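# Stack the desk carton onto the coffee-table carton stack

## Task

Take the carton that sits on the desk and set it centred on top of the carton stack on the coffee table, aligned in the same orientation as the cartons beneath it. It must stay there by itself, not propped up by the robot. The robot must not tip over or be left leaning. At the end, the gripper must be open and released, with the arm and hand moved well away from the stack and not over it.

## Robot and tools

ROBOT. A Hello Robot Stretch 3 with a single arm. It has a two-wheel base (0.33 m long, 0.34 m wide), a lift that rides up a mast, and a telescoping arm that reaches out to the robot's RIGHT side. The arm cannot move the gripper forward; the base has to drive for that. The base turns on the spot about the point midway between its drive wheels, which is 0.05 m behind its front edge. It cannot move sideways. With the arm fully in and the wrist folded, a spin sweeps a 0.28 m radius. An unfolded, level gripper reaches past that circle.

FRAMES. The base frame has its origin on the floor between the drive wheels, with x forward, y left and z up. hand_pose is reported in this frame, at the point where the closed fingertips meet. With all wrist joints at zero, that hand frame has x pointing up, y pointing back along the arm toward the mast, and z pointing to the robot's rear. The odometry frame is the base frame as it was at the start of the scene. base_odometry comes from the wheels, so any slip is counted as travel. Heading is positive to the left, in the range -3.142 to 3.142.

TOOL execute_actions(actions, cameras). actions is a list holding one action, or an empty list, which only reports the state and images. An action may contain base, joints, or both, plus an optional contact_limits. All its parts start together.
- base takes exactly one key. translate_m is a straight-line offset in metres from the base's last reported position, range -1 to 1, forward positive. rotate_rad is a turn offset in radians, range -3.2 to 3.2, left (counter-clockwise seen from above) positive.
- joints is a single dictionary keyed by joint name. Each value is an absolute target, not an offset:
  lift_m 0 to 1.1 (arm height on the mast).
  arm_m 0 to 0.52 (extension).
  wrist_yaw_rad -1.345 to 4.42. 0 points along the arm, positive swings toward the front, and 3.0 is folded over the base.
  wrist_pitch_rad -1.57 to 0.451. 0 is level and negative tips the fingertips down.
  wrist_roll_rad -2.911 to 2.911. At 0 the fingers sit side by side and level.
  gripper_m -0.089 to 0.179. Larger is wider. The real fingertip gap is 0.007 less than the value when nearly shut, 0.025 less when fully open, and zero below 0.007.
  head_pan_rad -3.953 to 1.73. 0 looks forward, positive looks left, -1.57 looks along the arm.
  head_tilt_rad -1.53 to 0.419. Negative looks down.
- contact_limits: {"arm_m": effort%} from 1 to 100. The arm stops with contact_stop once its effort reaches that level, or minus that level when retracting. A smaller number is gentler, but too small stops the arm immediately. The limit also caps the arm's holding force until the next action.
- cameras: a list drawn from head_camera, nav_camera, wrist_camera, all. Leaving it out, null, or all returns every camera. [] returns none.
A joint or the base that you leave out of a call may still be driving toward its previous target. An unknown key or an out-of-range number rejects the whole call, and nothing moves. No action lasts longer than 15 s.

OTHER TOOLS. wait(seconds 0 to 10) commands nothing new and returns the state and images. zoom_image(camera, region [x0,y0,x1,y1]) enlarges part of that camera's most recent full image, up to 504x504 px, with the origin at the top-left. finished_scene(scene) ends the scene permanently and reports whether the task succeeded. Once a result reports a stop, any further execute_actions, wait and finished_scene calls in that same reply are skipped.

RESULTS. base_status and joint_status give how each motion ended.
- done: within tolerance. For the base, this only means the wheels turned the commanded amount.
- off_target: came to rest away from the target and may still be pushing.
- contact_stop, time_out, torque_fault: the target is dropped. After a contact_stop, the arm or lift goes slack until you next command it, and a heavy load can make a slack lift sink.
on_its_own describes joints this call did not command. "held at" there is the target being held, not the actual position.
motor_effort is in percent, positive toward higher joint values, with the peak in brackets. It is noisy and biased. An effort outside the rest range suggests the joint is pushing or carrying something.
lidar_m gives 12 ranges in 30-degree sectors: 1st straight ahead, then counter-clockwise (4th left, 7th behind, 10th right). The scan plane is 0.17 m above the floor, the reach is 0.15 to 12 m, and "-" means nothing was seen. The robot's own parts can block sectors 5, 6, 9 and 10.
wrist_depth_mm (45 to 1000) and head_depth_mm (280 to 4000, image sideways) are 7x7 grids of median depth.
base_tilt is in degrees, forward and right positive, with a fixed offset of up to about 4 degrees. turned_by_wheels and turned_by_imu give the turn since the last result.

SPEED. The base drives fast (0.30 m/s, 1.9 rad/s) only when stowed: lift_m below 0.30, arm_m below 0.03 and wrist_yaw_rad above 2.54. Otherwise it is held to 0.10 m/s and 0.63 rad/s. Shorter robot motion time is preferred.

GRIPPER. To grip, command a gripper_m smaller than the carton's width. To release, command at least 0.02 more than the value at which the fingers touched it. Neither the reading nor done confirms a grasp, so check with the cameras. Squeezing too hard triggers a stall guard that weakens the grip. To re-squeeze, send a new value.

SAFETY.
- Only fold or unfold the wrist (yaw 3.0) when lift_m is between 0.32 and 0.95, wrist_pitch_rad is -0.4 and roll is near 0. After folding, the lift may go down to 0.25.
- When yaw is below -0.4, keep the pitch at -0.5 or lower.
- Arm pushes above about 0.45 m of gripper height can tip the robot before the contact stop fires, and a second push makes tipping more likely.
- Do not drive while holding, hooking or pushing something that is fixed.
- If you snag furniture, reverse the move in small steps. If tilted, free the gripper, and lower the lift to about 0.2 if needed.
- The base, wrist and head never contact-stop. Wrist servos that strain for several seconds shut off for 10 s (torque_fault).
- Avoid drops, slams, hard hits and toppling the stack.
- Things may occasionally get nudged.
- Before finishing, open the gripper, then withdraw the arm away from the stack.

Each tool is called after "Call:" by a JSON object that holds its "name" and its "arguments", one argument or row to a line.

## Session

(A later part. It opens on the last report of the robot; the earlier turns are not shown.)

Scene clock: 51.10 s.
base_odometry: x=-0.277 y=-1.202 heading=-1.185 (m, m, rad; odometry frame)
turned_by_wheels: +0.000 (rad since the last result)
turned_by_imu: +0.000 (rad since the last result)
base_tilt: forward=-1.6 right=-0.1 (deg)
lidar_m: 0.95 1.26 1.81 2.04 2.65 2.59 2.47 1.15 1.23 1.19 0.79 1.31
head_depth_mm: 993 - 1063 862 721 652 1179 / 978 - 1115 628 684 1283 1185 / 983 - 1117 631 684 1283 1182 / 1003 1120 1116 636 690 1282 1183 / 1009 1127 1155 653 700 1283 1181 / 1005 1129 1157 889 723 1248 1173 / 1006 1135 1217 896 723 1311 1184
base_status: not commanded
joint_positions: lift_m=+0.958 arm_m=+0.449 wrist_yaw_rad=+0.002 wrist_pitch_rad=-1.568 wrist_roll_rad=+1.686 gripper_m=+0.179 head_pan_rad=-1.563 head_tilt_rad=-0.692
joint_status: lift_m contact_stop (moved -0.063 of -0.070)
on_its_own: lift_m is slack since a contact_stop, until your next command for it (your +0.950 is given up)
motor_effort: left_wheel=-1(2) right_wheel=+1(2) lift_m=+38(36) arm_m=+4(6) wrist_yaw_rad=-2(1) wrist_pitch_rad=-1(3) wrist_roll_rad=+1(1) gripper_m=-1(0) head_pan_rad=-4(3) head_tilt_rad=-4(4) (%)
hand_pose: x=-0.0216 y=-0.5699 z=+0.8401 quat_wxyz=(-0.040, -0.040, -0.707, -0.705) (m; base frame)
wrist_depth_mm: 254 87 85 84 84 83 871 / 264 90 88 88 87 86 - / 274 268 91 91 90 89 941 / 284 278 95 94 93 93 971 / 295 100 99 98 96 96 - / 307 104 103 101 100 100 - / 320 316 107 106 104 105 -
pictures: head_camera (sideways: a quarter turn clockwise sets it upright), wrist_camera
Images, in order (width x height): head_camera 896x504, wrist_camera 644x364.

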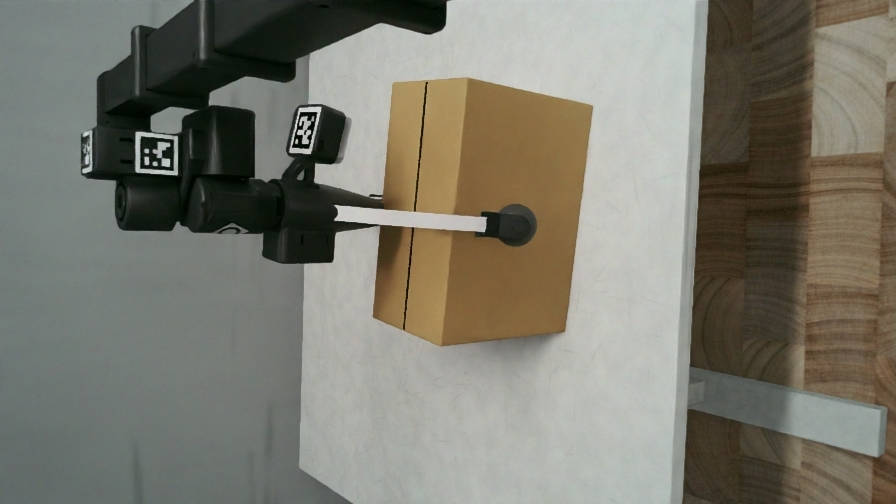

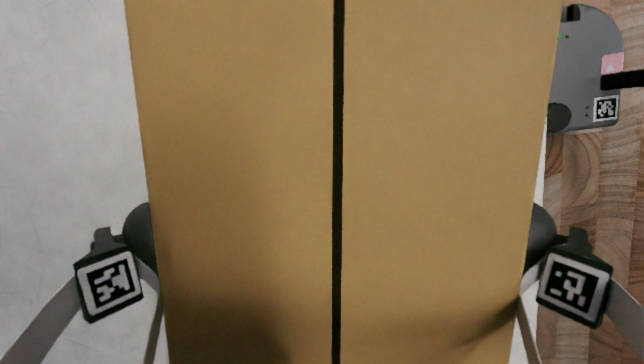

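Call:
{"name": "execute_actions", "arguments": {
  "actions": [
    {"joints":{"lift_m":0.968,"gripper_m":0.04}}
  ],
  "cameras": ["wrist_camera","head_camera"]
}}

Call:
{"name": "execute_actions", "arguments": {
  "actions": [
    {"joints":{"lift_m":1.1,"head_pan_rad":-1.3,"head_tilt_rad":-0.5}}
  ]
}}

Scene clock: 53.77 s.
base_odometry: x=-0.277 y=-1.202 heading=-1.185 (m, m, rad; odometry frame)
turned_by_wheels: +0.000 (rad since the last result)
turned_by_imu: -0.001 (rad since the last result)
base_tilt: forward=-1.6 right=+0.0 (deg)
lidar_m: 0.95 1.26 1.80 2.04 2.65 2.58 2.48 1.15 1.23 1.19 0.79 1.30
head_depth_mm: 986 - 1115 886 722 650 1173 / 972 1155 1115 622 682 1288 1193 / 987 - 1076 625 680 1281 1183 / 1004 1124 1116 644 684 1281 1179 / 1006 1128 1158 654 703 1284 1183 / 1008 1129 1164 895 720 1242 1173 / 1009 1128 1219 893 727 1306 1179
base_status: not commanded
joint_positions: lift_m=+0.968 arm_m=+0.449 wrist_yaw_rad=+0.002 wrist_pitch_rad=-1.562 wrist_roll_rad=+1.686 gripper_m=+0.055 head_pan_rad=-1.563 head_tilt_rad=-0.692
joint_status: gripper_m off_target (ended at +0.055, target +0.040); the others done
motor_effort: left_wheel=-2(1) right_wheel=+2(2) lift_m=+32(49) arm_m=+4(4) wrist_yaw_rad=-1(2) wrist_pitch_rad=-5(8) wrist_roll_rad=+1(1) gripper_m=-100(99) head_pan_rad=-3(3) head_tilt_rad=-4(4) (%)
hand_pose: x=-0.0216 y=-0.5716 z=+0.8505 quat_wxyz=(-0.040, -0.040, -0.709, -0.703) (m; base frame)
wrist_depth_mm: 266 97 94 91 88 86 879 / 275 271 97 94 91 89 - / 286 282 100 97 94 92 951 / 298 293 105 101 97 96 979 / 309 114 108 105 101 99 - / 321 117 113 109 105 103 - / 337 330 118 114 109 311 -
pictures: head_camera (sideways: a quarter turn clockwise sets it upright), wrist_camera
Images, in order (width x height): head_camera 896x504, wrist_camera 644x364.

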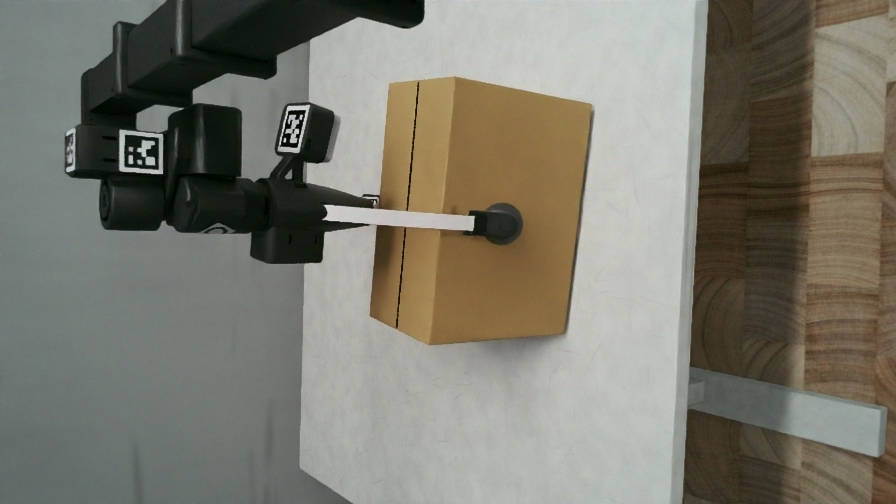

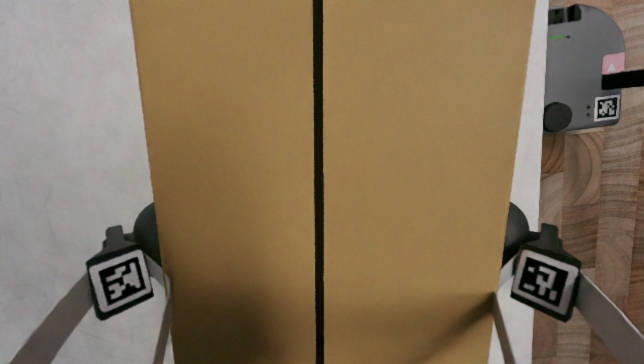

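Scene clock: 57.20 s.
base_odometry: x=-0.277 y=-1.202 heading=-1.185 (m, m, rad; odometry frame)
turned_by_wheels: +0.000 (rad since the last result)
turned_by_imu: -0.002 (rad since the last result)
base_tilt: forward=-1.6 right=+0.1 (deg)
lidar_m: 0.95 1.26 1.80 2.04 2.65 2.58 2.47 1.15 1.24 1.19 0.79 1.31
head_depth_mm: 947 1027 - 553 540 661 581 / 972 1054 1157 553 565 702 595 / 1001 1086 1187 647 592 699 611 / 1024 1123 1229 1189 883 700 626 / 1065 1143 1279 1250 885 701 1202 / 1086 1202 1315 1471 881 704 1272 / 1121 1226 1362 1539 1665 701 1302
base_status: not commanded
joint_positions: lift_m=+1.100 arm_m=+0.449 wrist_yaw_rad=+0.002 wrist_pitch_rad=-1.563 wrist_roll_rad=+1.687 gripper_m=+0.060 head_pan_rad=-1.307 head_tilt_rad=-0.505
joint_status: all done
on_its_own: gripper_m is held at +0.058, not at your +0.040, by its stall guard, which is still easing
motor_effort: left_wheel=+1(2) right_wheel=+0(5) lift_m=+47(52) arm_m=+2(4) wrist_yaw_rad=-1(0) wrist_pitch_rad=-4(27) wrist_roll_rad=+1(1) gripper_m=-45(100) head_pan_rad=+4(27) head_tilt_rad=+2(18) (%)
hand_pose: x=-0.0216 y=-0.5713 z=+0.9820 quat_wxyz=(-0.040, -0.040, -0.708, -0.704) (m; base frame)
wrist_depth_mm: 392 380 105 98 92 88 - / 400 397 109 102 95 90 - / 418 409 113 105 98 95 - / 428 427 118 109 101 - - / 449 443 123 113 105 102 - / 471 457 128 118 108 106 - / 487 479 134 122 113 - -
pictures: head_camera (sideways: a quarter turn clockwise sets it upright), nav_camera (sideways: a quarter turn counterclockwise sets it upright), wrist_camera
Images, in order (width x height): head_camera 896x504, nav_camera 672x504, wrist_camera 644x364.

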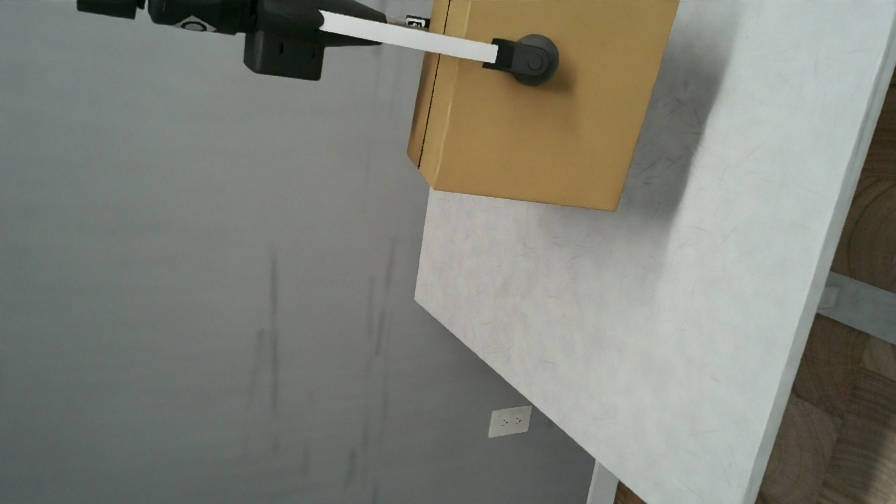

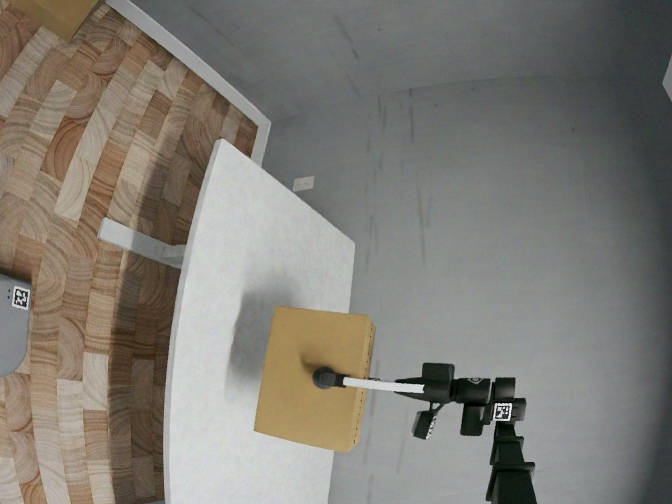

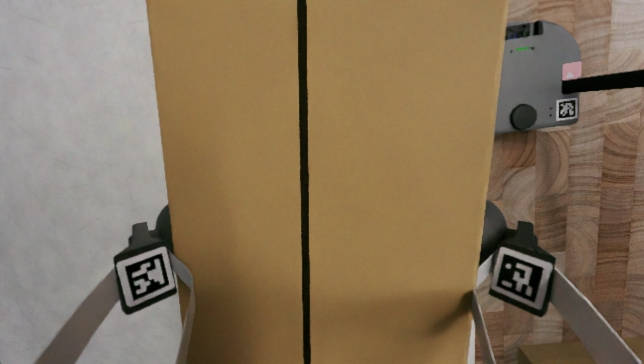

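Call:
{"name": "execute_actions", "arguments": {
  "actions": [
    {"joints":{"arm_m":0.12,"gripper_m":0.05}}
  ],
  "cameras": ["wrist_camera"]
}}

Call:
{"name": "execute_actions", "arguments": {
  "actions": [
    {"base":{"rotate_rad":1.667},"joints":{"head_pan_rad":-0.5,"head_tilt_rad":-0.6}}
  ]
}}

Call:
{"name": "execute_actions", "arguments": {
  "actions": [
    {"base":{"translate_m":1.0}}
  ],
  "cameras": ["head_camera","wrist_camera"]
}}

Scene clock: 62.93 s.
base_odometry: x=-0.277 y=-1.202 heading=-1.185 (m, m, rad; odometry frame)
turned_by_wheels: +0.000 (rad since the last result)
turned_by_imu: -0.001 (rad since the last result)
base_tilt: forward=-1.5 right=-0.1 (deg)
lidar_m: 0.95 1.26 1.80 2.04 2.65 2.59 2.48 1.15 1.23 1.19 0.79 1.31
head_depth_mm: 953 1032 1117 - - 330 - / 976 1057 1154 1229 824 340 288 / 998 1090 1190 1182 882 335 - / 1032 1125 1235 1194 881 331 285 / 1063 1160 1275 1260 885 701 293 / 1089 1191 1322 1468 884 699 1275 / 1126 1231 1364 1526 1665 702 1296
base_status: not commanded
joint_positions: lift_m=+1.100 arm_m=+0.120 wrist_yaw_rad=+0.002 wrist_pitch_rad=-1.563 wrist_roll_rad=+1.687 gripper_m=+0.069 head_pan_rad=-1.307 head_tilt_rad=-0.505
joint_status: gripper_m off_target (ended at +0.069, target +0.050); the others done
on_its_own: gripper_m is held at +0.067, not at your +0.050, by its stall guard, which is still easing
motor_effort: left_wheel=+1(1) right_wheel=+0(0) lift_m=+48(47) arm_m=-6(7) wrist_yaw_rad=-1(2) wrist_pitch_rad=-4(4) wrist_roll_rad=+1(1) gripper_m=-40(99) head_pan_rad=+4(4) head_tilt_rad=+2(2) (%)
hand_pose: x=-0.0216 y=-0.2429 z=+0.9820 quat_wxyz=(-0.040, -0.040, -0.708, -0.704) (m; base frame)
wrist_depth_mm: 387 384 105 98 92 90 - / 402 396 109 101 95 92 - / 417 407 114 105 98 - - / 433 429 118 109 101 - - / 452 446 123 113 105 102 - / 468 462 128 118 109 - - / 486 482 134 122 113 - -
pictures: wrist_camera
Images, in order (width x height): wrist_camera 644x364.

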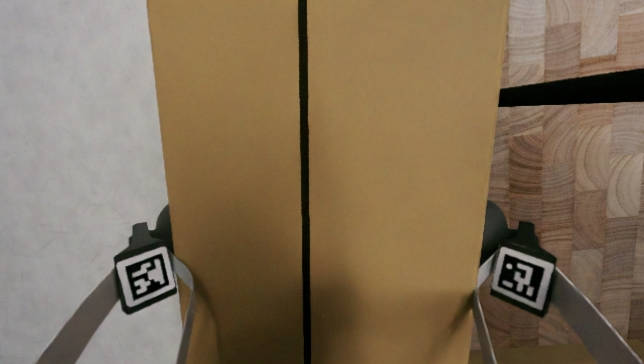

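Scene clock: 66.57 s.
base_odometry: x=-0.277 y=-1.202 heading=+0.482 (m, m, rad; odometry frame)
turned_by_wheels: +1.667 (rad since the last result)
turned_by_imu: +1.651 (rad since the last result)
base_tilt: forward=-1.6 right=+0.0 (deg)
lidar_m: 2.03 2.17 2.50 2.48 1.55 1.21 0.83 0.79 1.28 0.95 1.29 1.98
head_depth_mm: 1646 1756 1878 1973 1731 1455 1242 / 1917 2057 2192 2195 1775 1468 1234 / 2265 2443 2680 2314 1779 1459 1230 / 2783 3017 3016 2321 1790 1460 1238 / 3158 3427 3200 2302 1791 1457 1240 / 3048 3258 3245 2290 1798 1461 1236 / 2925 3162 3179 2207 1780 1456 1234
base_status: done
joint_positions: lift_m=+1.100 arm_m=+0.120 wrist_yaw_rad=+0.002 wrist_pitch_rad=-1.563 wrist_roll_rad=+1.687 gripper_m=+0.088 head_pan_rad=-0.507 head_tilt_rad=-0.592
joint_status: all done
on_its_own: gripper_m is held at +0.086, not at your +0.050, by its stall guard, which is still easing
motor_effort: left_wheel=-2(7) right_wheel=+1(4) lift_m=+47(47) arm_m=-6(6) wrist_yaw_rad=-2(1) wrist_pitch_rad=-4(4) wrist_roll_rad=+1(1) gripper_m=-31(41) head_pan_rad=+4(42) head_tilt_rad=-4(13) (%)
hand_pose: x=-0.0216 y=-0.2429 z=+0.9820 quat_wxyz=(-0.040, -0.040, -0.708, -0.704) (m; base frame)
wrist_depth_mm: - - 105 98 92 89 - / - - 109 102 95 92 - / - - 113 105 98 - - / 956 - 118 109 101 - - / - - 123 113 105 102 - / - - 127 118 108 105 - / 972 - 133 123 113 - -
pictures: head_camera (sideways: a quarter turn clockwise sets it upright), nav_camera (sideways: a quarter turn counterclockwise sets it upright), wrist_camera
Images, in order (width x height): head_camera 896x504, nav_camera 672x504, wrist_camera 644x364.

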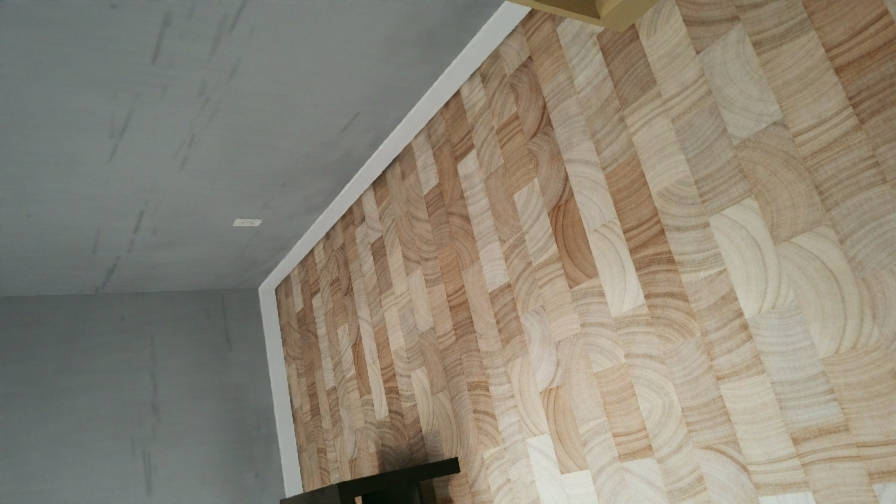

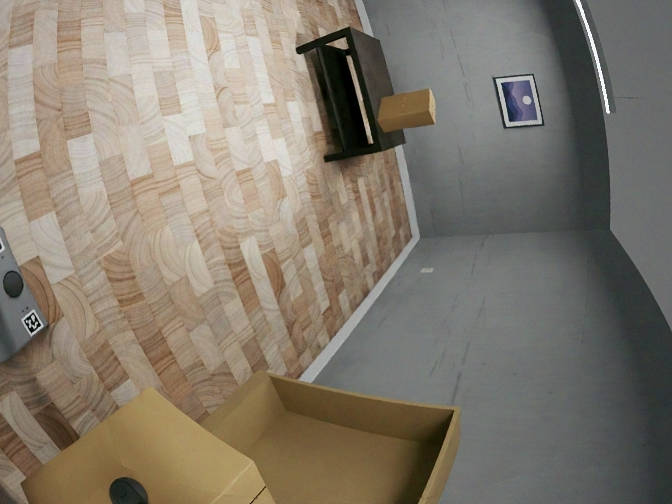

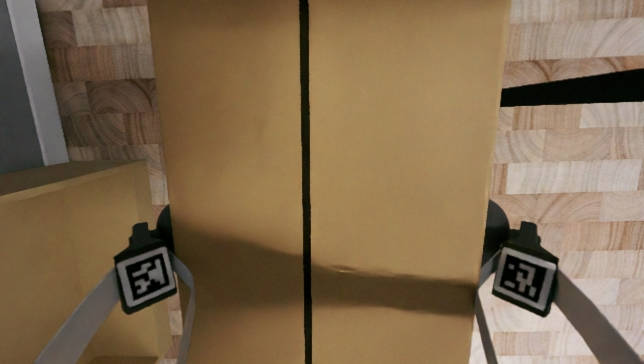

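Scene clock: 78.07 s.
base_odometry: x=+0.609 y=-0.739 heading=+0.482 (m, m, rad; odometry frame)
turned_by_wheels: +0.000 (rad since the last result)
turned_by_imu: +0.001 (rad since the last result)
base_tilt: forward=-1.5 right=+0.0 (deg)
lidar_m: 1.05 1.24 2.44 2.40 2.55 1.88 1.77 1.37 1.34 1.06 1.46 1.06
head_depth_mm: 1795 1889 2014 2118 1781 1457 1243 / 2081 2198 2418 2297 1790 1465 1233 / 2386 2602 2786 2314 1772 1457 1234 / 2345 2581 2847 2271 1780 1461 1232 / 2264 2461 2741 2296 1795 1455 1240 / 2189 2391 2630 2129 1441 1463 1241 / 2107 2298 2516 1215 1447 1415 1229
base_status: done
joint_positions: lift_m=+1.100 arm_m=+0.120 wrist_yaw_rad=+0.002 wrist_pitch_rad=-1.563 wrist_roll_rad=+1.687 gripper_m=+0.101 head_pan_rad=-0.507 head_tilt_rad=-0.592
joint_status: not commanded
on_its_own: gripper_m is held at +0.100, not at your +0.050, by its stall guard, which is not easing now
motor_effort: left_wheel=-2(3) right_wheel=+2(5) lift_m=+47(47) arm_m=-6(7) wrist_yaw_rad=-1(1) wrist_pitch_rad=-4(4) wrist_roll_rad=+1(1) gripper_m=-25(31) head_pan_rad=+4(4) head_tilt_rad=-3(3) (%)
hand_pose: x=-0.0216 y=-0.2429 z=+0.9820 quat_wxyz=(-0.040, -0.040, -0.708, -0.704) (m; base frame)
wrist_depth_mm: 988 - 105 98 92 89 - / - - 109 101 95 92 - / - - 113 105 98 - - / - - 118 109 101 - - / - - 123 113 105 101 - / - - 127 117 109 105 - / - - 133 122 113 - -
pictures: head_camera (sideways: a quarter turn clockwise sets it upright), wrist_camera
Images, in order (width x height): head_camera 896x504, wrist_camera 644x364.

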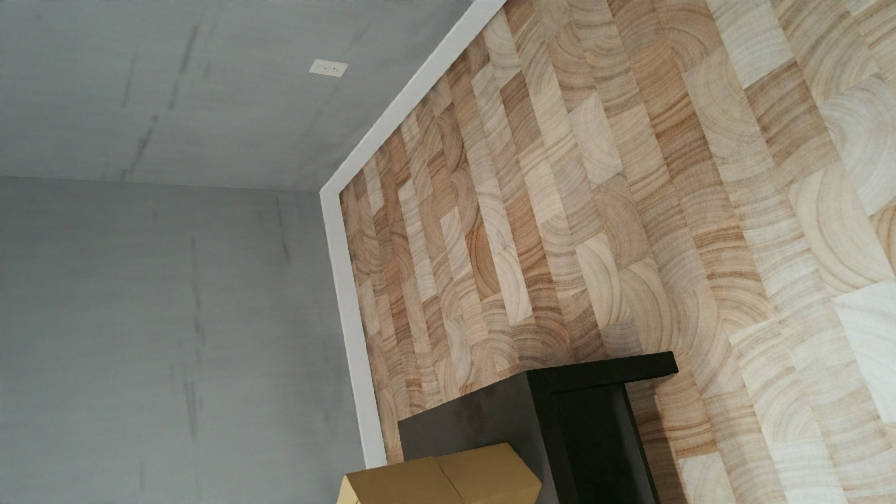

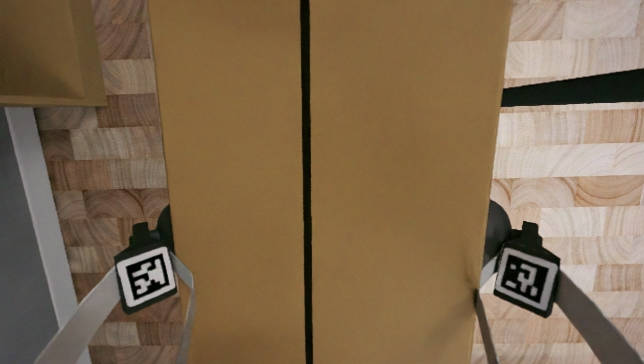

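Call:
{"name": "execute_actions", "arguments": {
  "actions": [
    {"base":{"translate_m":0.68}}
  ],
  "cameras": []
}}

Call:
{"name": "execute_actions", "arguments": {
  "actions": [
    {"base":{"rotate_rad":1.485},"joints":{"head_pan_rad":-1.57,"head_tilt_rad":-0.7}}
  ]
}}

Scene clock: 87.50 s.
base_odometry: x=+1.212 y=-0.424 heading=+0.482 (m, m, rad; odometry frame)
turned_by_wheels: +0.000 (rad since the last result)
turned_by_imu: +0.000 (rad since the last result)
base_tilt: forward=-1.6 right=+0.1 (deg)
lidar_m: 1.90 1.06 0.71 2.33 2.50 2.49 2.44 1.79 1.38 1.42 1.53 0.42
head_depth_mm: 1884 2007 2146 2176 1773 1464 1239 / 1892 2082 2336 2291 1785 1465 1243 / 1807 1972 2212 2307 1798 1461 1206 / 1737 1900 2104 2255 1771 1012 809 / 1655 1820 2025 2216 1167 680 758 / 1590 1752 1950 2148 673 582 697 / 1543 1685 1857 2046 674 621 776
base_status: done
joint_positions: lift_m=+1.100 arm_m=+0.120 wrist_yaw_rad=+0.002 wrist_pitch_rad=-1.563 wrist_roll_rad=+1.687 gripper_m=+0.101 head_pan_rad=-0.507 head_tilt_rad=-0.592
joint_status: not commanded
on_its_own: gripper_m is held at +0.100, not at your +0.050, by its stall guard, which is not easing now
motor_effort: left_wheel=-2(4) right_wheel=+2(6) lift_m=+47(48) arm_m=-6(6) wrist_yaw_rad=-1(1) wrist_pitch_rad=-4(4) wrist_roll_rad=+1(1) gripper_m=-25(25) head_pan_rad=+4(4) head_tilt_rad=-4(3) (%)
hand_pose: x=-0.0216 y=-0.2429 z=+0.9820 quat_wxyz=(-0.040, -0.040, -0.708, -0.704) (m; base frame)
wrist_depth_mm: - - 105 98 92 89 - / - - 109 101 95 92 - / - - 113 105 98 - - / - - 117 109 101 - - / - - 122 113 105 101 - / - - 127 118 109 105 788 / - - 133 123 113 762 746
pictures: none
No camera images: the call's "cameras" was empty. Leave "cameras" out to get every camera's image.

Scene clock: 90.80 s.
base_odometry: x=+1.212 y=-0.424 heading=+1.967 (m, m, rad; odometry frame)
turned_by_wheels: +1.485 (rad since the last result)
turned_by_imu: +1.470 (rad since the last result)
base_tilt: forward=-1.7 right=+0.1 (deg)
lidar_m: 2.33 2.42 2.48 2.44 1.94 1.38 1.43 1.48 0.42 0.89 1.06 0.70
head_depth_mm: - - 2018 1877 344 288 300 / - - - 1942 341 286 308 / - - - - 332 287 326 / 1625 1801 - 707 337 291 333 / 1622 1832 2075 1964 335 291 335 / 1636 1839 2086 2019 333 299 344 / 1630 1831 2083 2028 1058 841 1025
base_status: done
joint_positions: lift_m=+1.100 arm_m=+0.120 wrist_yaw_rad=+0.002 wrist_pitch_rad=-1.563 wrist_roll_rad=+1.687 gripper_m=+0.101 head_pan_rad=-1.563 head_tilt_rad=-0.691
joint_status: all done
on_its_own: gripper_m is held at +0.100, not at your +0.050, by its stall guard, which is not easing now
motor_effort: left_wheel=-2(7) right_wheel=+2(3) lift_m=+47(48) arm_m=-6(6) wrist_yaw_rad=-2(2) wrist_pitch_rad=-4(4) wrist_roll_rad=+1(1) gripper_m=-25(25) head_pan_rad=-3(40) head_tilt_rad=-4(14) (%)
hand_pose: x=-0.0216 y=-0.2429 z=+0.9820 quat_wxyz=(-0.040, -0.040, -0.708, -0.704) (m; base frame)
wrist_depth_mm: - - 105 98 92 89 - / 664 652 109 101 95 92 - / 679 325 113 105 98 - - / 343 333 118 109 101 - - / 354 346 122 113 105 101 - / 370 745 127 117 108 105 - / - 792 133 123 113 - -
pictures: head_camera (sideways: a quarter turn clockwise sets it upright), nav_camera (sideways: a quarter turn counterclockwise sets it upright), wrist_camera
Images, in order (width x height): head_camera 896x504, nav_camera 672x504, wrist_camera 644x364.

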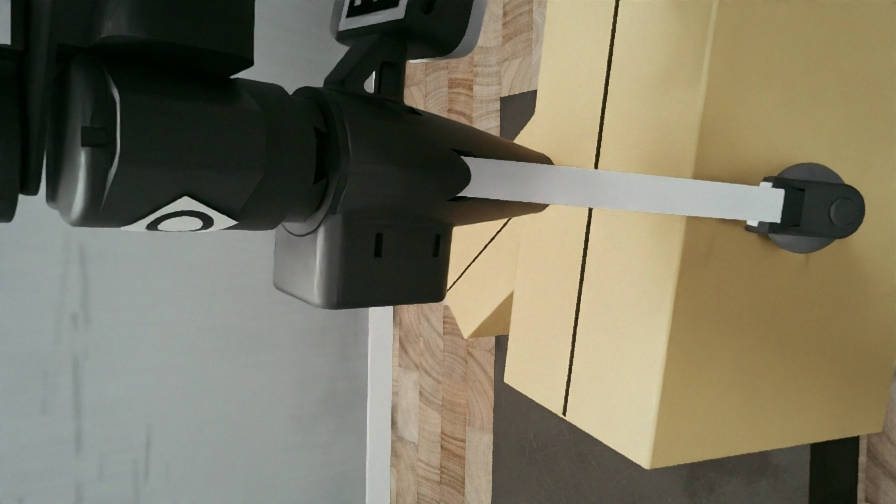

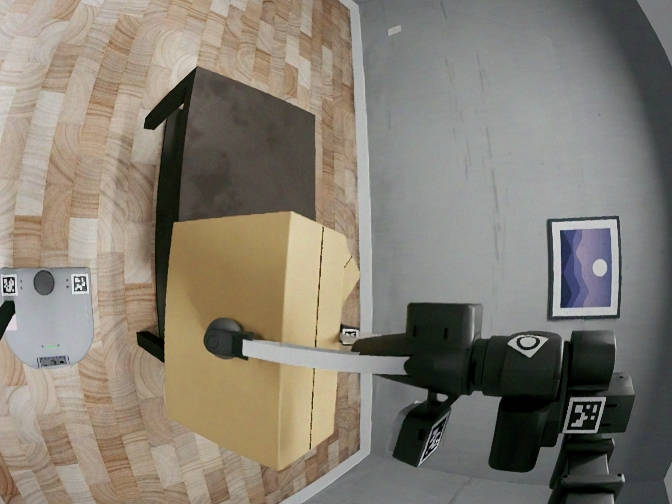

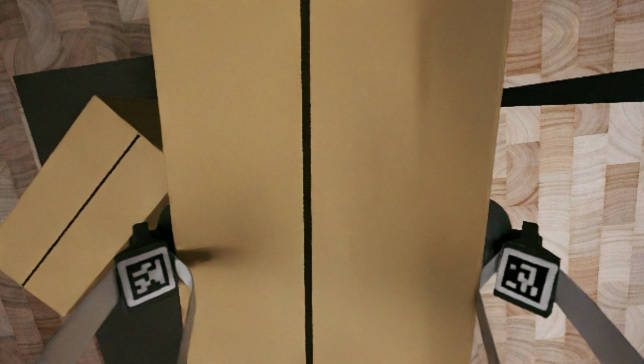

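Call:
{"name": "execute_actions", "arguments": {
  "actions": [
    {"joints":{"arm_m":0.37,"wrist_roll_rad":2.42}}
  ]
}}

Scene clock: 96.10 s.
base_odometry: x=+1.212 y=-0.424 heading=+1.967 (m, m, rad; odometry frame)
turned_by_wheels: +0.000 (rad since the last result)
turned_by_imu: -0.001 (rad since the last result)
base_tilt: forward=-1.6 right=+0.0 (deg)
lidar_m: 2.33 2.43 2.48 2.44 1.94 1.38 1.42 1.48 0.42 0.89 1.05 0.70
head_depth_mm: 1628 1794 2029 509 1631 1329 1116 / 1664 1748 1989 438 530 875 818 / - - 542 446 485 712 819 / 1610 1827 530 498 638 805 818 / 1632 1825 563 587 852 891 1024 / 1627 1851 2088 2021 1061 895 1024 / 1629 1825 2082 1995 1060 896 1027
base_status: not commanded
joint_positions: lift_m=+1.100 arm_m=+0.370 wrist_yaw_rad=+0.002 wrist_pitch_rad=-1.563 wrist_roll_rad=+2.417 gripper_m=+0.101 head_pan_rad=-1.563 head_tilt_rad=-0.691
joint_status: all done
on_its_own: gripper_m is held at +0.100, not at your +0.050, by its stall guard, which is not easing now
motor_effort: left_wheel=-2(2) right_wheel=+2(2) lift_m=+48(48) arm_m=+5(6) wrist_yaw_rad=-1(1) wrist_pitch_rad=-4(4) wrist_roll_rad=+1(1) gripper_m=-25(25) head_pan_rad=-3(3) head_tilt_rad=-4(4) (%)
hand_pose: x=-0.0214 y=-0.4922 z=+0.9820 quat_wxyz=(-0.291, -0.289, -0.647, -0.643) (m; base frame)
wrist_depth_mm: - - 105 98 92 89 - / - - 109 101 95 - - / - - 113 105 98 - - / - - 117 109 101 - - / - - 122 113 105 101 - / - - 127 117 108 105 - / - - 133 122 113 769 -
pictures: head_camera (sideways: a quarter turn clockwise sets it upright), nav_camera (sideways: a quarter turn counterclockwise sets it upright), wrist_camera
Images, in order (width x height): head_camera 896x504, nav_camera 672x504, wrist_camera 644x364.

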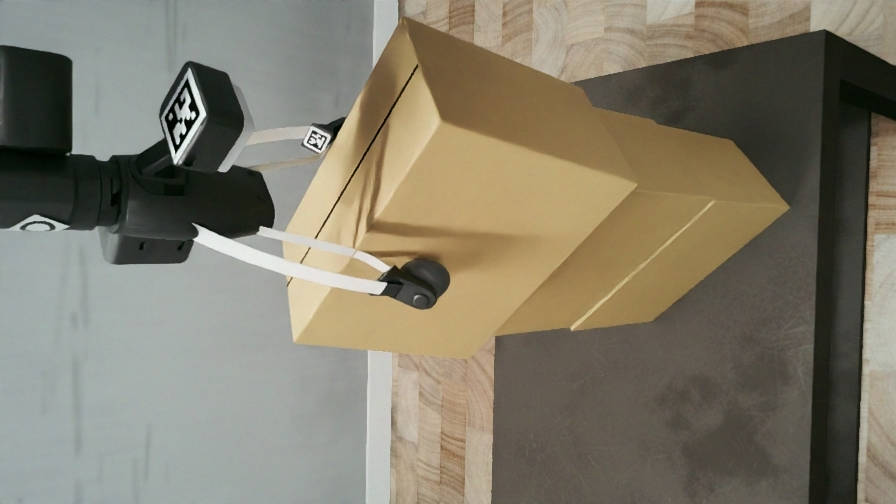

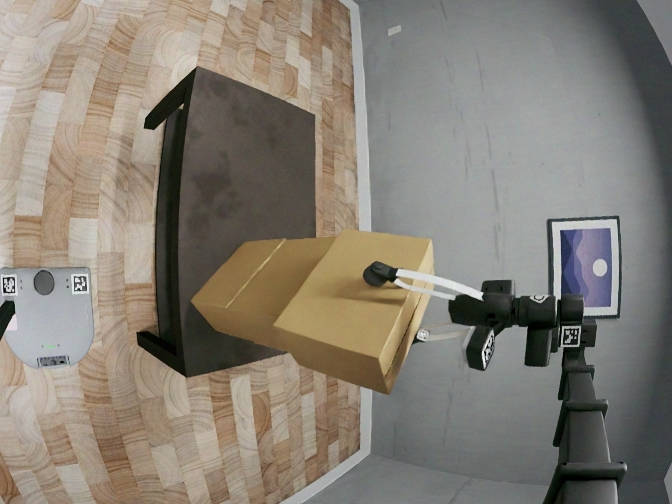

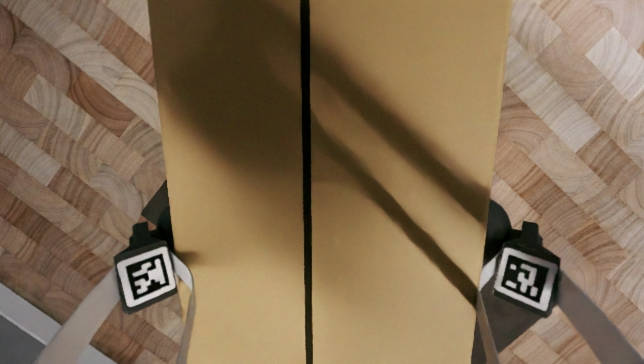

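Call:
{"name": "execute_actions", "arguments": {
  "actions": [
    {"joints":{"arm_m":0.43,"head_tilt_rad":-0.8}}
  ],
  "cameras": ["head_camera","nav_camera"]
}}

Scene clock: 100.10 s.
base_odometry: x=+1.212 y=-0.424 heading=+1.967 (m, m, rad; odometry frame)
turned_by_wheels: +0.000 (rad since the last result)
turned_by_imu: -0.001 (rad since the last result)
base_tilt: forward=-1.6 right=+0.2 (deg)
lidar_m: 2.34 2.42 2.49 2.45 1.93 1.38 1.42 1.48 0.42 0.89 1.06 0.71
head_depth_mm: 1628 1875 2026 1806 1516 1250 1148 / 1584 1839 484 588 938 862 1091 / - 1742 484 531 657 830 1123 / 1674 594 532 611 753 844 1128 / 1654 1772 620 785 938 864 1143 / 1651 1907 2079 1168 981 860 1138 / 1680 1930 2133 1174 984 868 1137
base_status: not commanded
joint_positions: lift_m=+1.100 arm_m=+0.430 wrist_yaw_rad=+0.002 wrist_pitch_rad=-1.563 wrist_roll_rad=+2.417 gripper_m=+0.101 head_pan_rad=-1.563 head_tilt_rad=-0.790
joint_status: all done
on_its_own: gripper_m is held at +0.100, not at your +0.050, by its stall guard, which is not easing now
motor_effort: left_wheel=-2(2) right_wheel=+2(2) lift_m=+47(47) arm_m=+5(5) wrist_yaw_rad=-1(1) wrist_pitch_rad=-4(4) wrist_roll_rad=+1(1) gripper_m=-24(25) head_pan_rad=-3(3) head_tilt_rad=-5(14) (%)
hand_pose: x=-0.0214 y=-0.5522 z=+0.9820 quat_wxyz=(-0.291, -0.289, -0.647, -0.643) (m; base frame)
wrist_depth_mm: - - 105 98 92 89 - / - - 109 101 95 - - / - - 113 105 98 - - / - - 117 109 101 - - / - - 123 113 105 101 - / - - 127 117 109 105 - / - - 133 122 113 768 -
pictures: head_camera (sideways: a quarter turn clockwise sets it upright), nav_camera (sideways: a quarter turn counterclockwise sets it upright)
Images, in order (width x height): head_camera 896x504, nav_camera 672x504.

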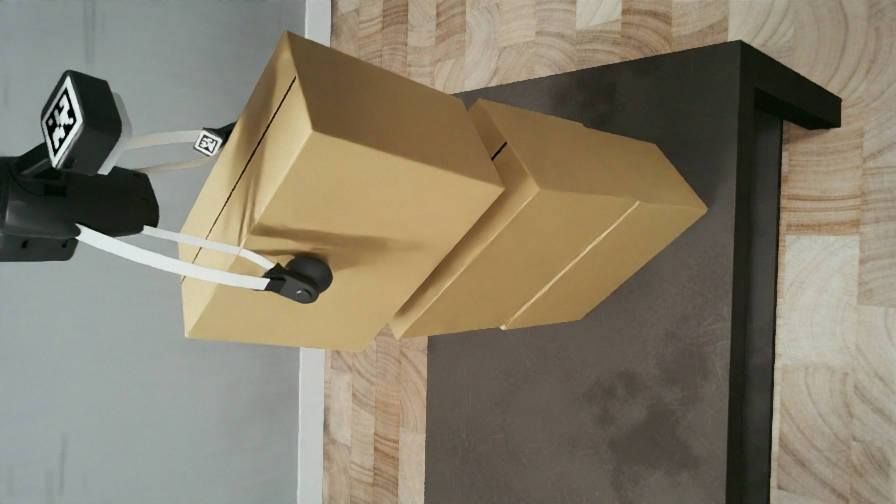

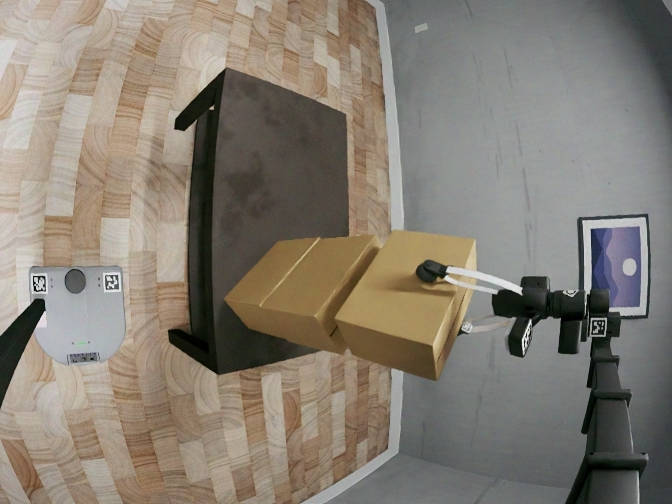

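Call:
{"name": "execute_actions", "arguments": {
  "actions": [
    {"joints":{"lift_m":1.075}}
  ],
  "cameras": ["head_camera","wrist_camera"]
}}

Scene clock: 101.60 s.
base_odometry: x=+1.212 y=-0.424 heading=+1.967 (m, m, rad; odometry frame)
turned_by_wheels: +0.000 (rad since the last result)
turned_by_imu: +0.000 (rad since the last result)
base_tilt: forward=-1.5 right=+0.0 (deg)
lidar_m: 2.33 2.43 2.49 2.44 1.94 1.38 1.43 1.48 0.42 0.89 1.06 0.70
head_depth_mm: 1642 1870 2089 1798 1507 1247 1146 / 1612 1892 508 586 939 865 1091 / - 1883 501 534 655 832 1124 / 1652 1767 542 609 752 848 1123 / 1675 1823 629 785 940 865 1147 / 1652 1901 2134 1168 983 865 1136 / 1676 1911 2118 1173 984 865 1141
base_status: not commanded
joint_positions: lift_m=+1.075 arm_m=+0.430 wrist_yaw_rad=+0.002 wrist_pitch_rad=-1.563 wrist_roll_rad=+2.417 gripper_m=+0.101 head_pan_rad=-1.563 head_tilt_rad=-0.790
joint_status: all done
on_its_own: gripper_m is held at +0.100, not at your +0.050, by its stall guard, which is not easing now
motor_effort: left_wheel=-2(2) right_wheel=+2(2) lift_m=+31(44) arm_m=+5(5) wrist_yaw_rad=-1(1) wrist_pitch_rad=-4(4) wrist_roll_rad=+1(1) gripper_m=-25(24) head_pan_rad=-3(4) head_tilt_rad=-4(5) (%)
hand_pose: x=-0.0214 y=-0.5522 z=+0.9575 quat_wxyz=(-0.291, -0.289, -0.647, -0.643) (m; base frame)
wrist_depth_mm: - - 105 98 92 89 947 / - - 109 101 95 - - / - - 113 105 98 - - / - - 118 109 101 657 - / - - 122 113 105 101 - / - - 127 117 109 105 - / - - 133 122 113 740 -
pictures: head_camera (sideways: a quarter turn clockwise sets it upright), wrist_camera
Images, in order (width x height): head_camera 896x504, wrist_camera 644x364.

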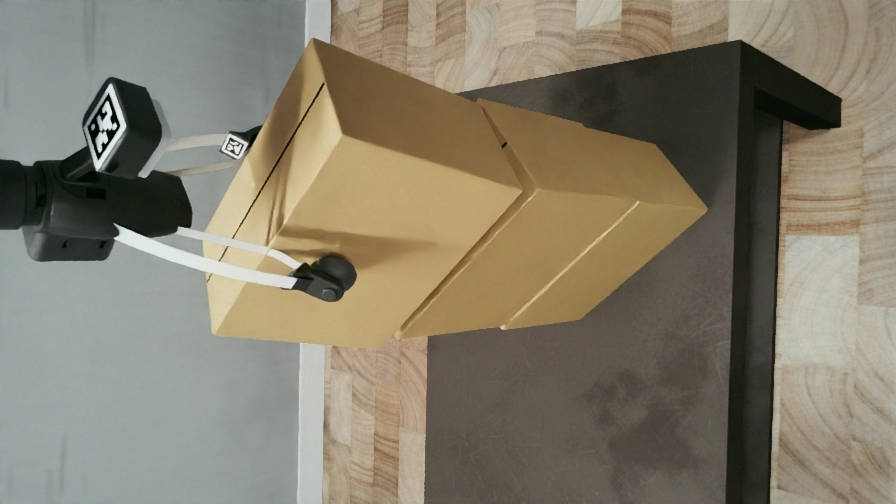

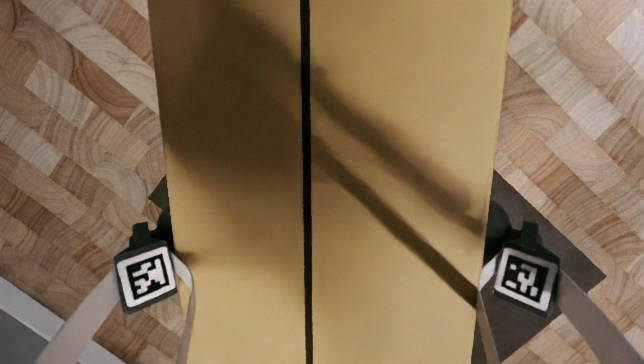

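Call:
{"name": "execute_actions", "arguments": {
  "actions": [
    {"joints":{"lift_m":1.055}}
  ],
  "cameras": ["head_camera"]
}}

Call:
{"name": "zoom_image", "arguments": {
  "camera": "head_camera",
  "region": [350,60,750,360]
}}

Scene clock: 103.37 s.
base_odometry: x=+1.212 y=-0.424 heading=+1.967 (m, m, rad; odometry frame)
turned_by_wheels: +0.000 (rad since the last result)
turned_by_imu: +0.000 (rad since the last result)
base_tilt: forward=-1.7 right=-0.1 (deg)
lidar_m: 2.33 2.43 2.49 2.45 1.93 1.38 1.42 1.48 0.42 0.89 1.05 0.71
head_depth_mm: 1640 1874 2065 1806 1517 1258 1143 / 1619 1884 513 584 941 863 1094 / - 1867 506 535 660 830 1126 / 1620 1786 541 611 754 847 1122 / 1661 1859 630 788 937 864 1144 / 1668 1914 2083 1175 985 863 1146 / 1664 1916 2134 1178 984 864 1146
base_status: not commanded
joint_positions: lift_m=+1.071 arm_m=+0.430 wrist_yaw_rad=+0.002 wrist_pitch_rad=-1.564 wrist_roll_rad=+2.417 gripper_m=+0.101 head_pan_rad=-1.563 head_tilt_rad=-0.790
joint_status: lift_m contact_stop (moved -0.004 of -0.020)
on_its_own: gripper_m is held at +0.100, not at your +0.050, by its stall guard, which is not easing now; lift_m is slack since a contact_stop, until your next command for it (your +1.055 is given up)
motor_effort: left_wheel=-1(2) right_wheel=+0(2) lift_m=+38(37) arm_m=+5(5) wrist_yaw_rad=-2(1) wrist_pitch_rad=-3(6) wrist_roll_rad=+1(1) gripper_m=-26(27) head_pan_rad=-3(2) head_tilt_rad=-5(5) (%)
hand_pose: x=-0.0214 y=-0.5518 z=+0.9533 quat_wxyz=(-0.290, -0.289, -0.647, -0.643) (m; base frame)
wrist_depth_mm: - - 103 97 91 88 970 / - - 107 100 94 - - / - - 111 104 97 - - / - - 116 108 101 659 - / - - 121 112 104 101 - / - - 126 117 108 105 - / - - 132 122 113 720 -
pictures: head_camera (sideways: a quarter turn clockwise sets it upright)
Images, in order (width x height): head_camera 896x504.

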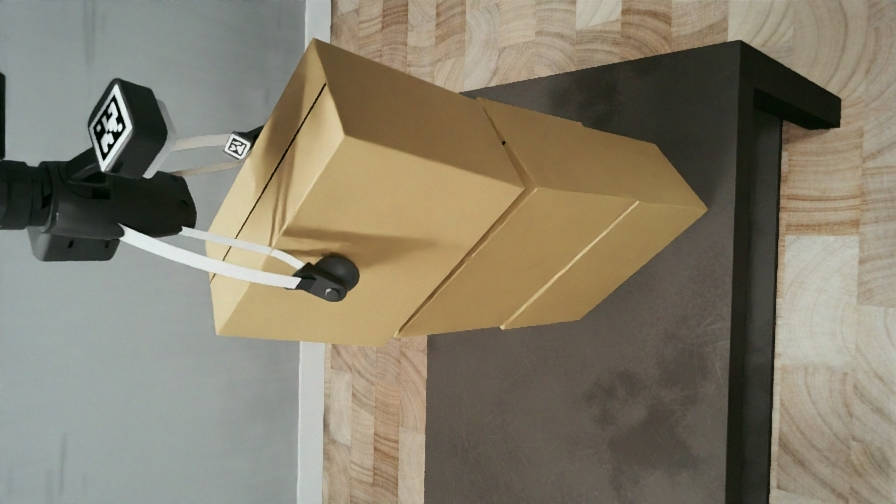

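Region (350, 60, 750, 360) of head_camera's 896x504 image, scaled by 1.260, with more detail than that image has; it fills the top 378 rows of this view, and the rest is white.

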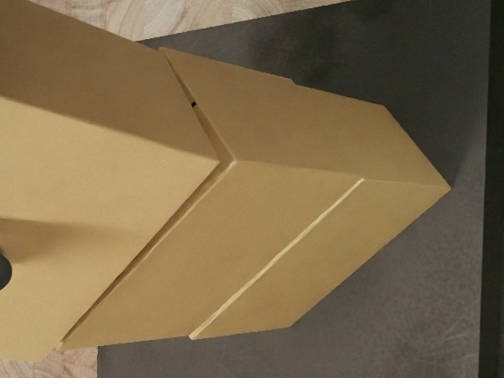

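Call:
{"name": "execute_actions", "arguments": {
  "actions": [
    {"joints":{"lift_m":1.073,"gripper_m":0.179}}
  ],
  "cameras": ["head_camera","wrist_camera"]
}}

Call:
{"name": "zoom_image", "arguments": {
  "camera": "head_camera",
  "region": [300,40,750,380]
}}

Scene clock: 105.33 s.
base_odometry: x=+1.212 y=-0.424 heading=+1.967 (m, m, rad; odometry frame)
turned_by_wheels: +0.000 (rad since the last result)
turned_by_imu: +0.000 (rad since the last result)
base_tilt: forward=-1.6 right=+0.2 (deg)
lidar_m: 2.33 2.42 2.48 2.44 1.94 1.38 1.42 1.48 0.42 0.89 1.06 0.71
head_depth_mm: 1641 1864 2086 1775 1498 1244 1143 / 1608 1905 513 588 937 860 1087 / - 1911 510 525 662 831 1123 / 1639 1828 531 602 752 850 1122 / 1668 1828 615 773 940 868 1143 / 1667 1913 2093 1168 983 863 1141 / 1680 1904 2126 1174 983 862 1148
base_status: not commanded
joint_positions: lift_m=+1.073 arm_m=+0.430 wrist_yaw_rad=+0.002 wrist_pitch_rad=-1.564 wrist_roll_rad=+2.417 gripper_m=+0.179 head_pan_rad=-1.563 head_tilt_rad=-0.790
joint_status: all done
motor_effort: left_wheel=+0(1) right_wheel=+1(1) lift_m=+47(47) arm_m=+5(5) wrist_yaw_rad=-1(1) wrist_pitch_rad=-3(3) wrist_roll_rad=+1(1) gripper_m=+0(100) head_pan_rad=-3(3) head_tilt_rad=-5(5) (%)
hand_pose: x=-0.0214 y=-0.5518 z=+0.9550 quat_wxyz=(-0.290, -0.289, -0.647, -0.643) (m; base frame)
wrist_depth_mm: - - 108 106 104 103 952 / - - 112 109 108 106 - / - - 116 113 112 110 - / - - 121 118 116 114 - / - - 689 122 120 118 - / - - - 127 125 123 - / - - - 132 130 129 -
pictures: head_camera (sideways: a quarter turn clockwise sets it upright), wrist_camera
Images, in order (width x height): head_camera 896x504, wrist_camera 644x364.

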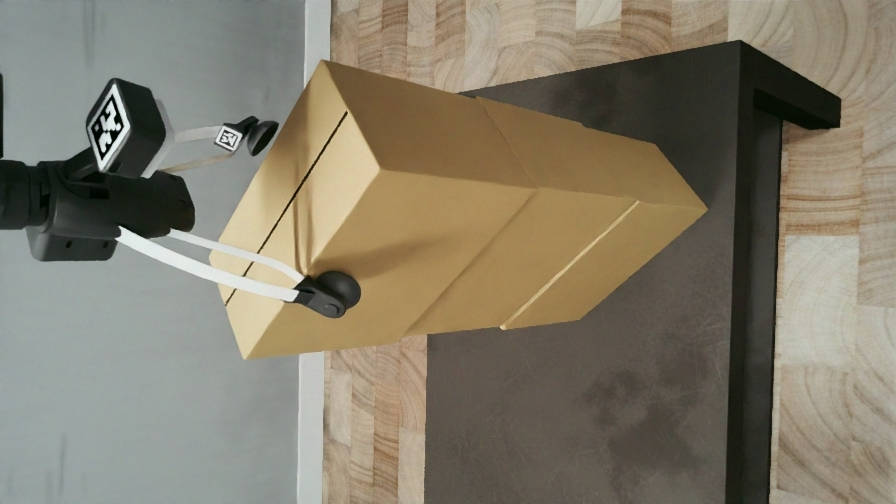

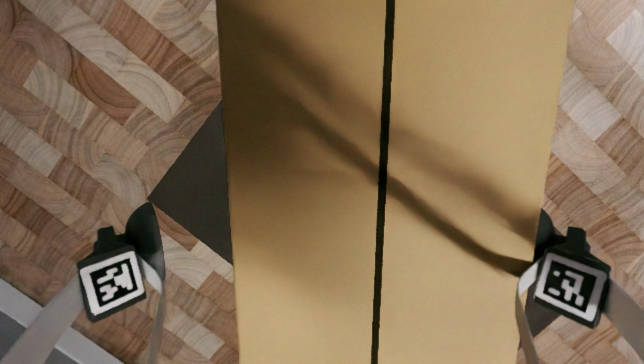

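Region (300, 40, 750, 380) of head_camera's 896x504 image, scaled by 1.120, with more detail than that image has; it fills the top 381 rows of this view, and the rest is white.

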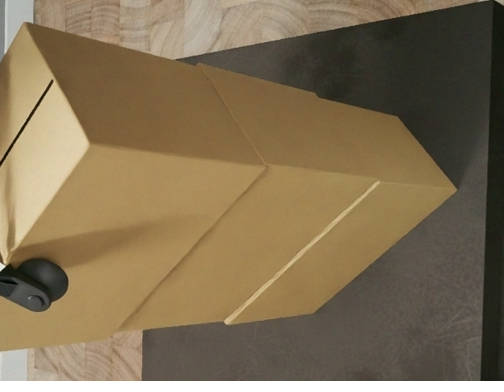

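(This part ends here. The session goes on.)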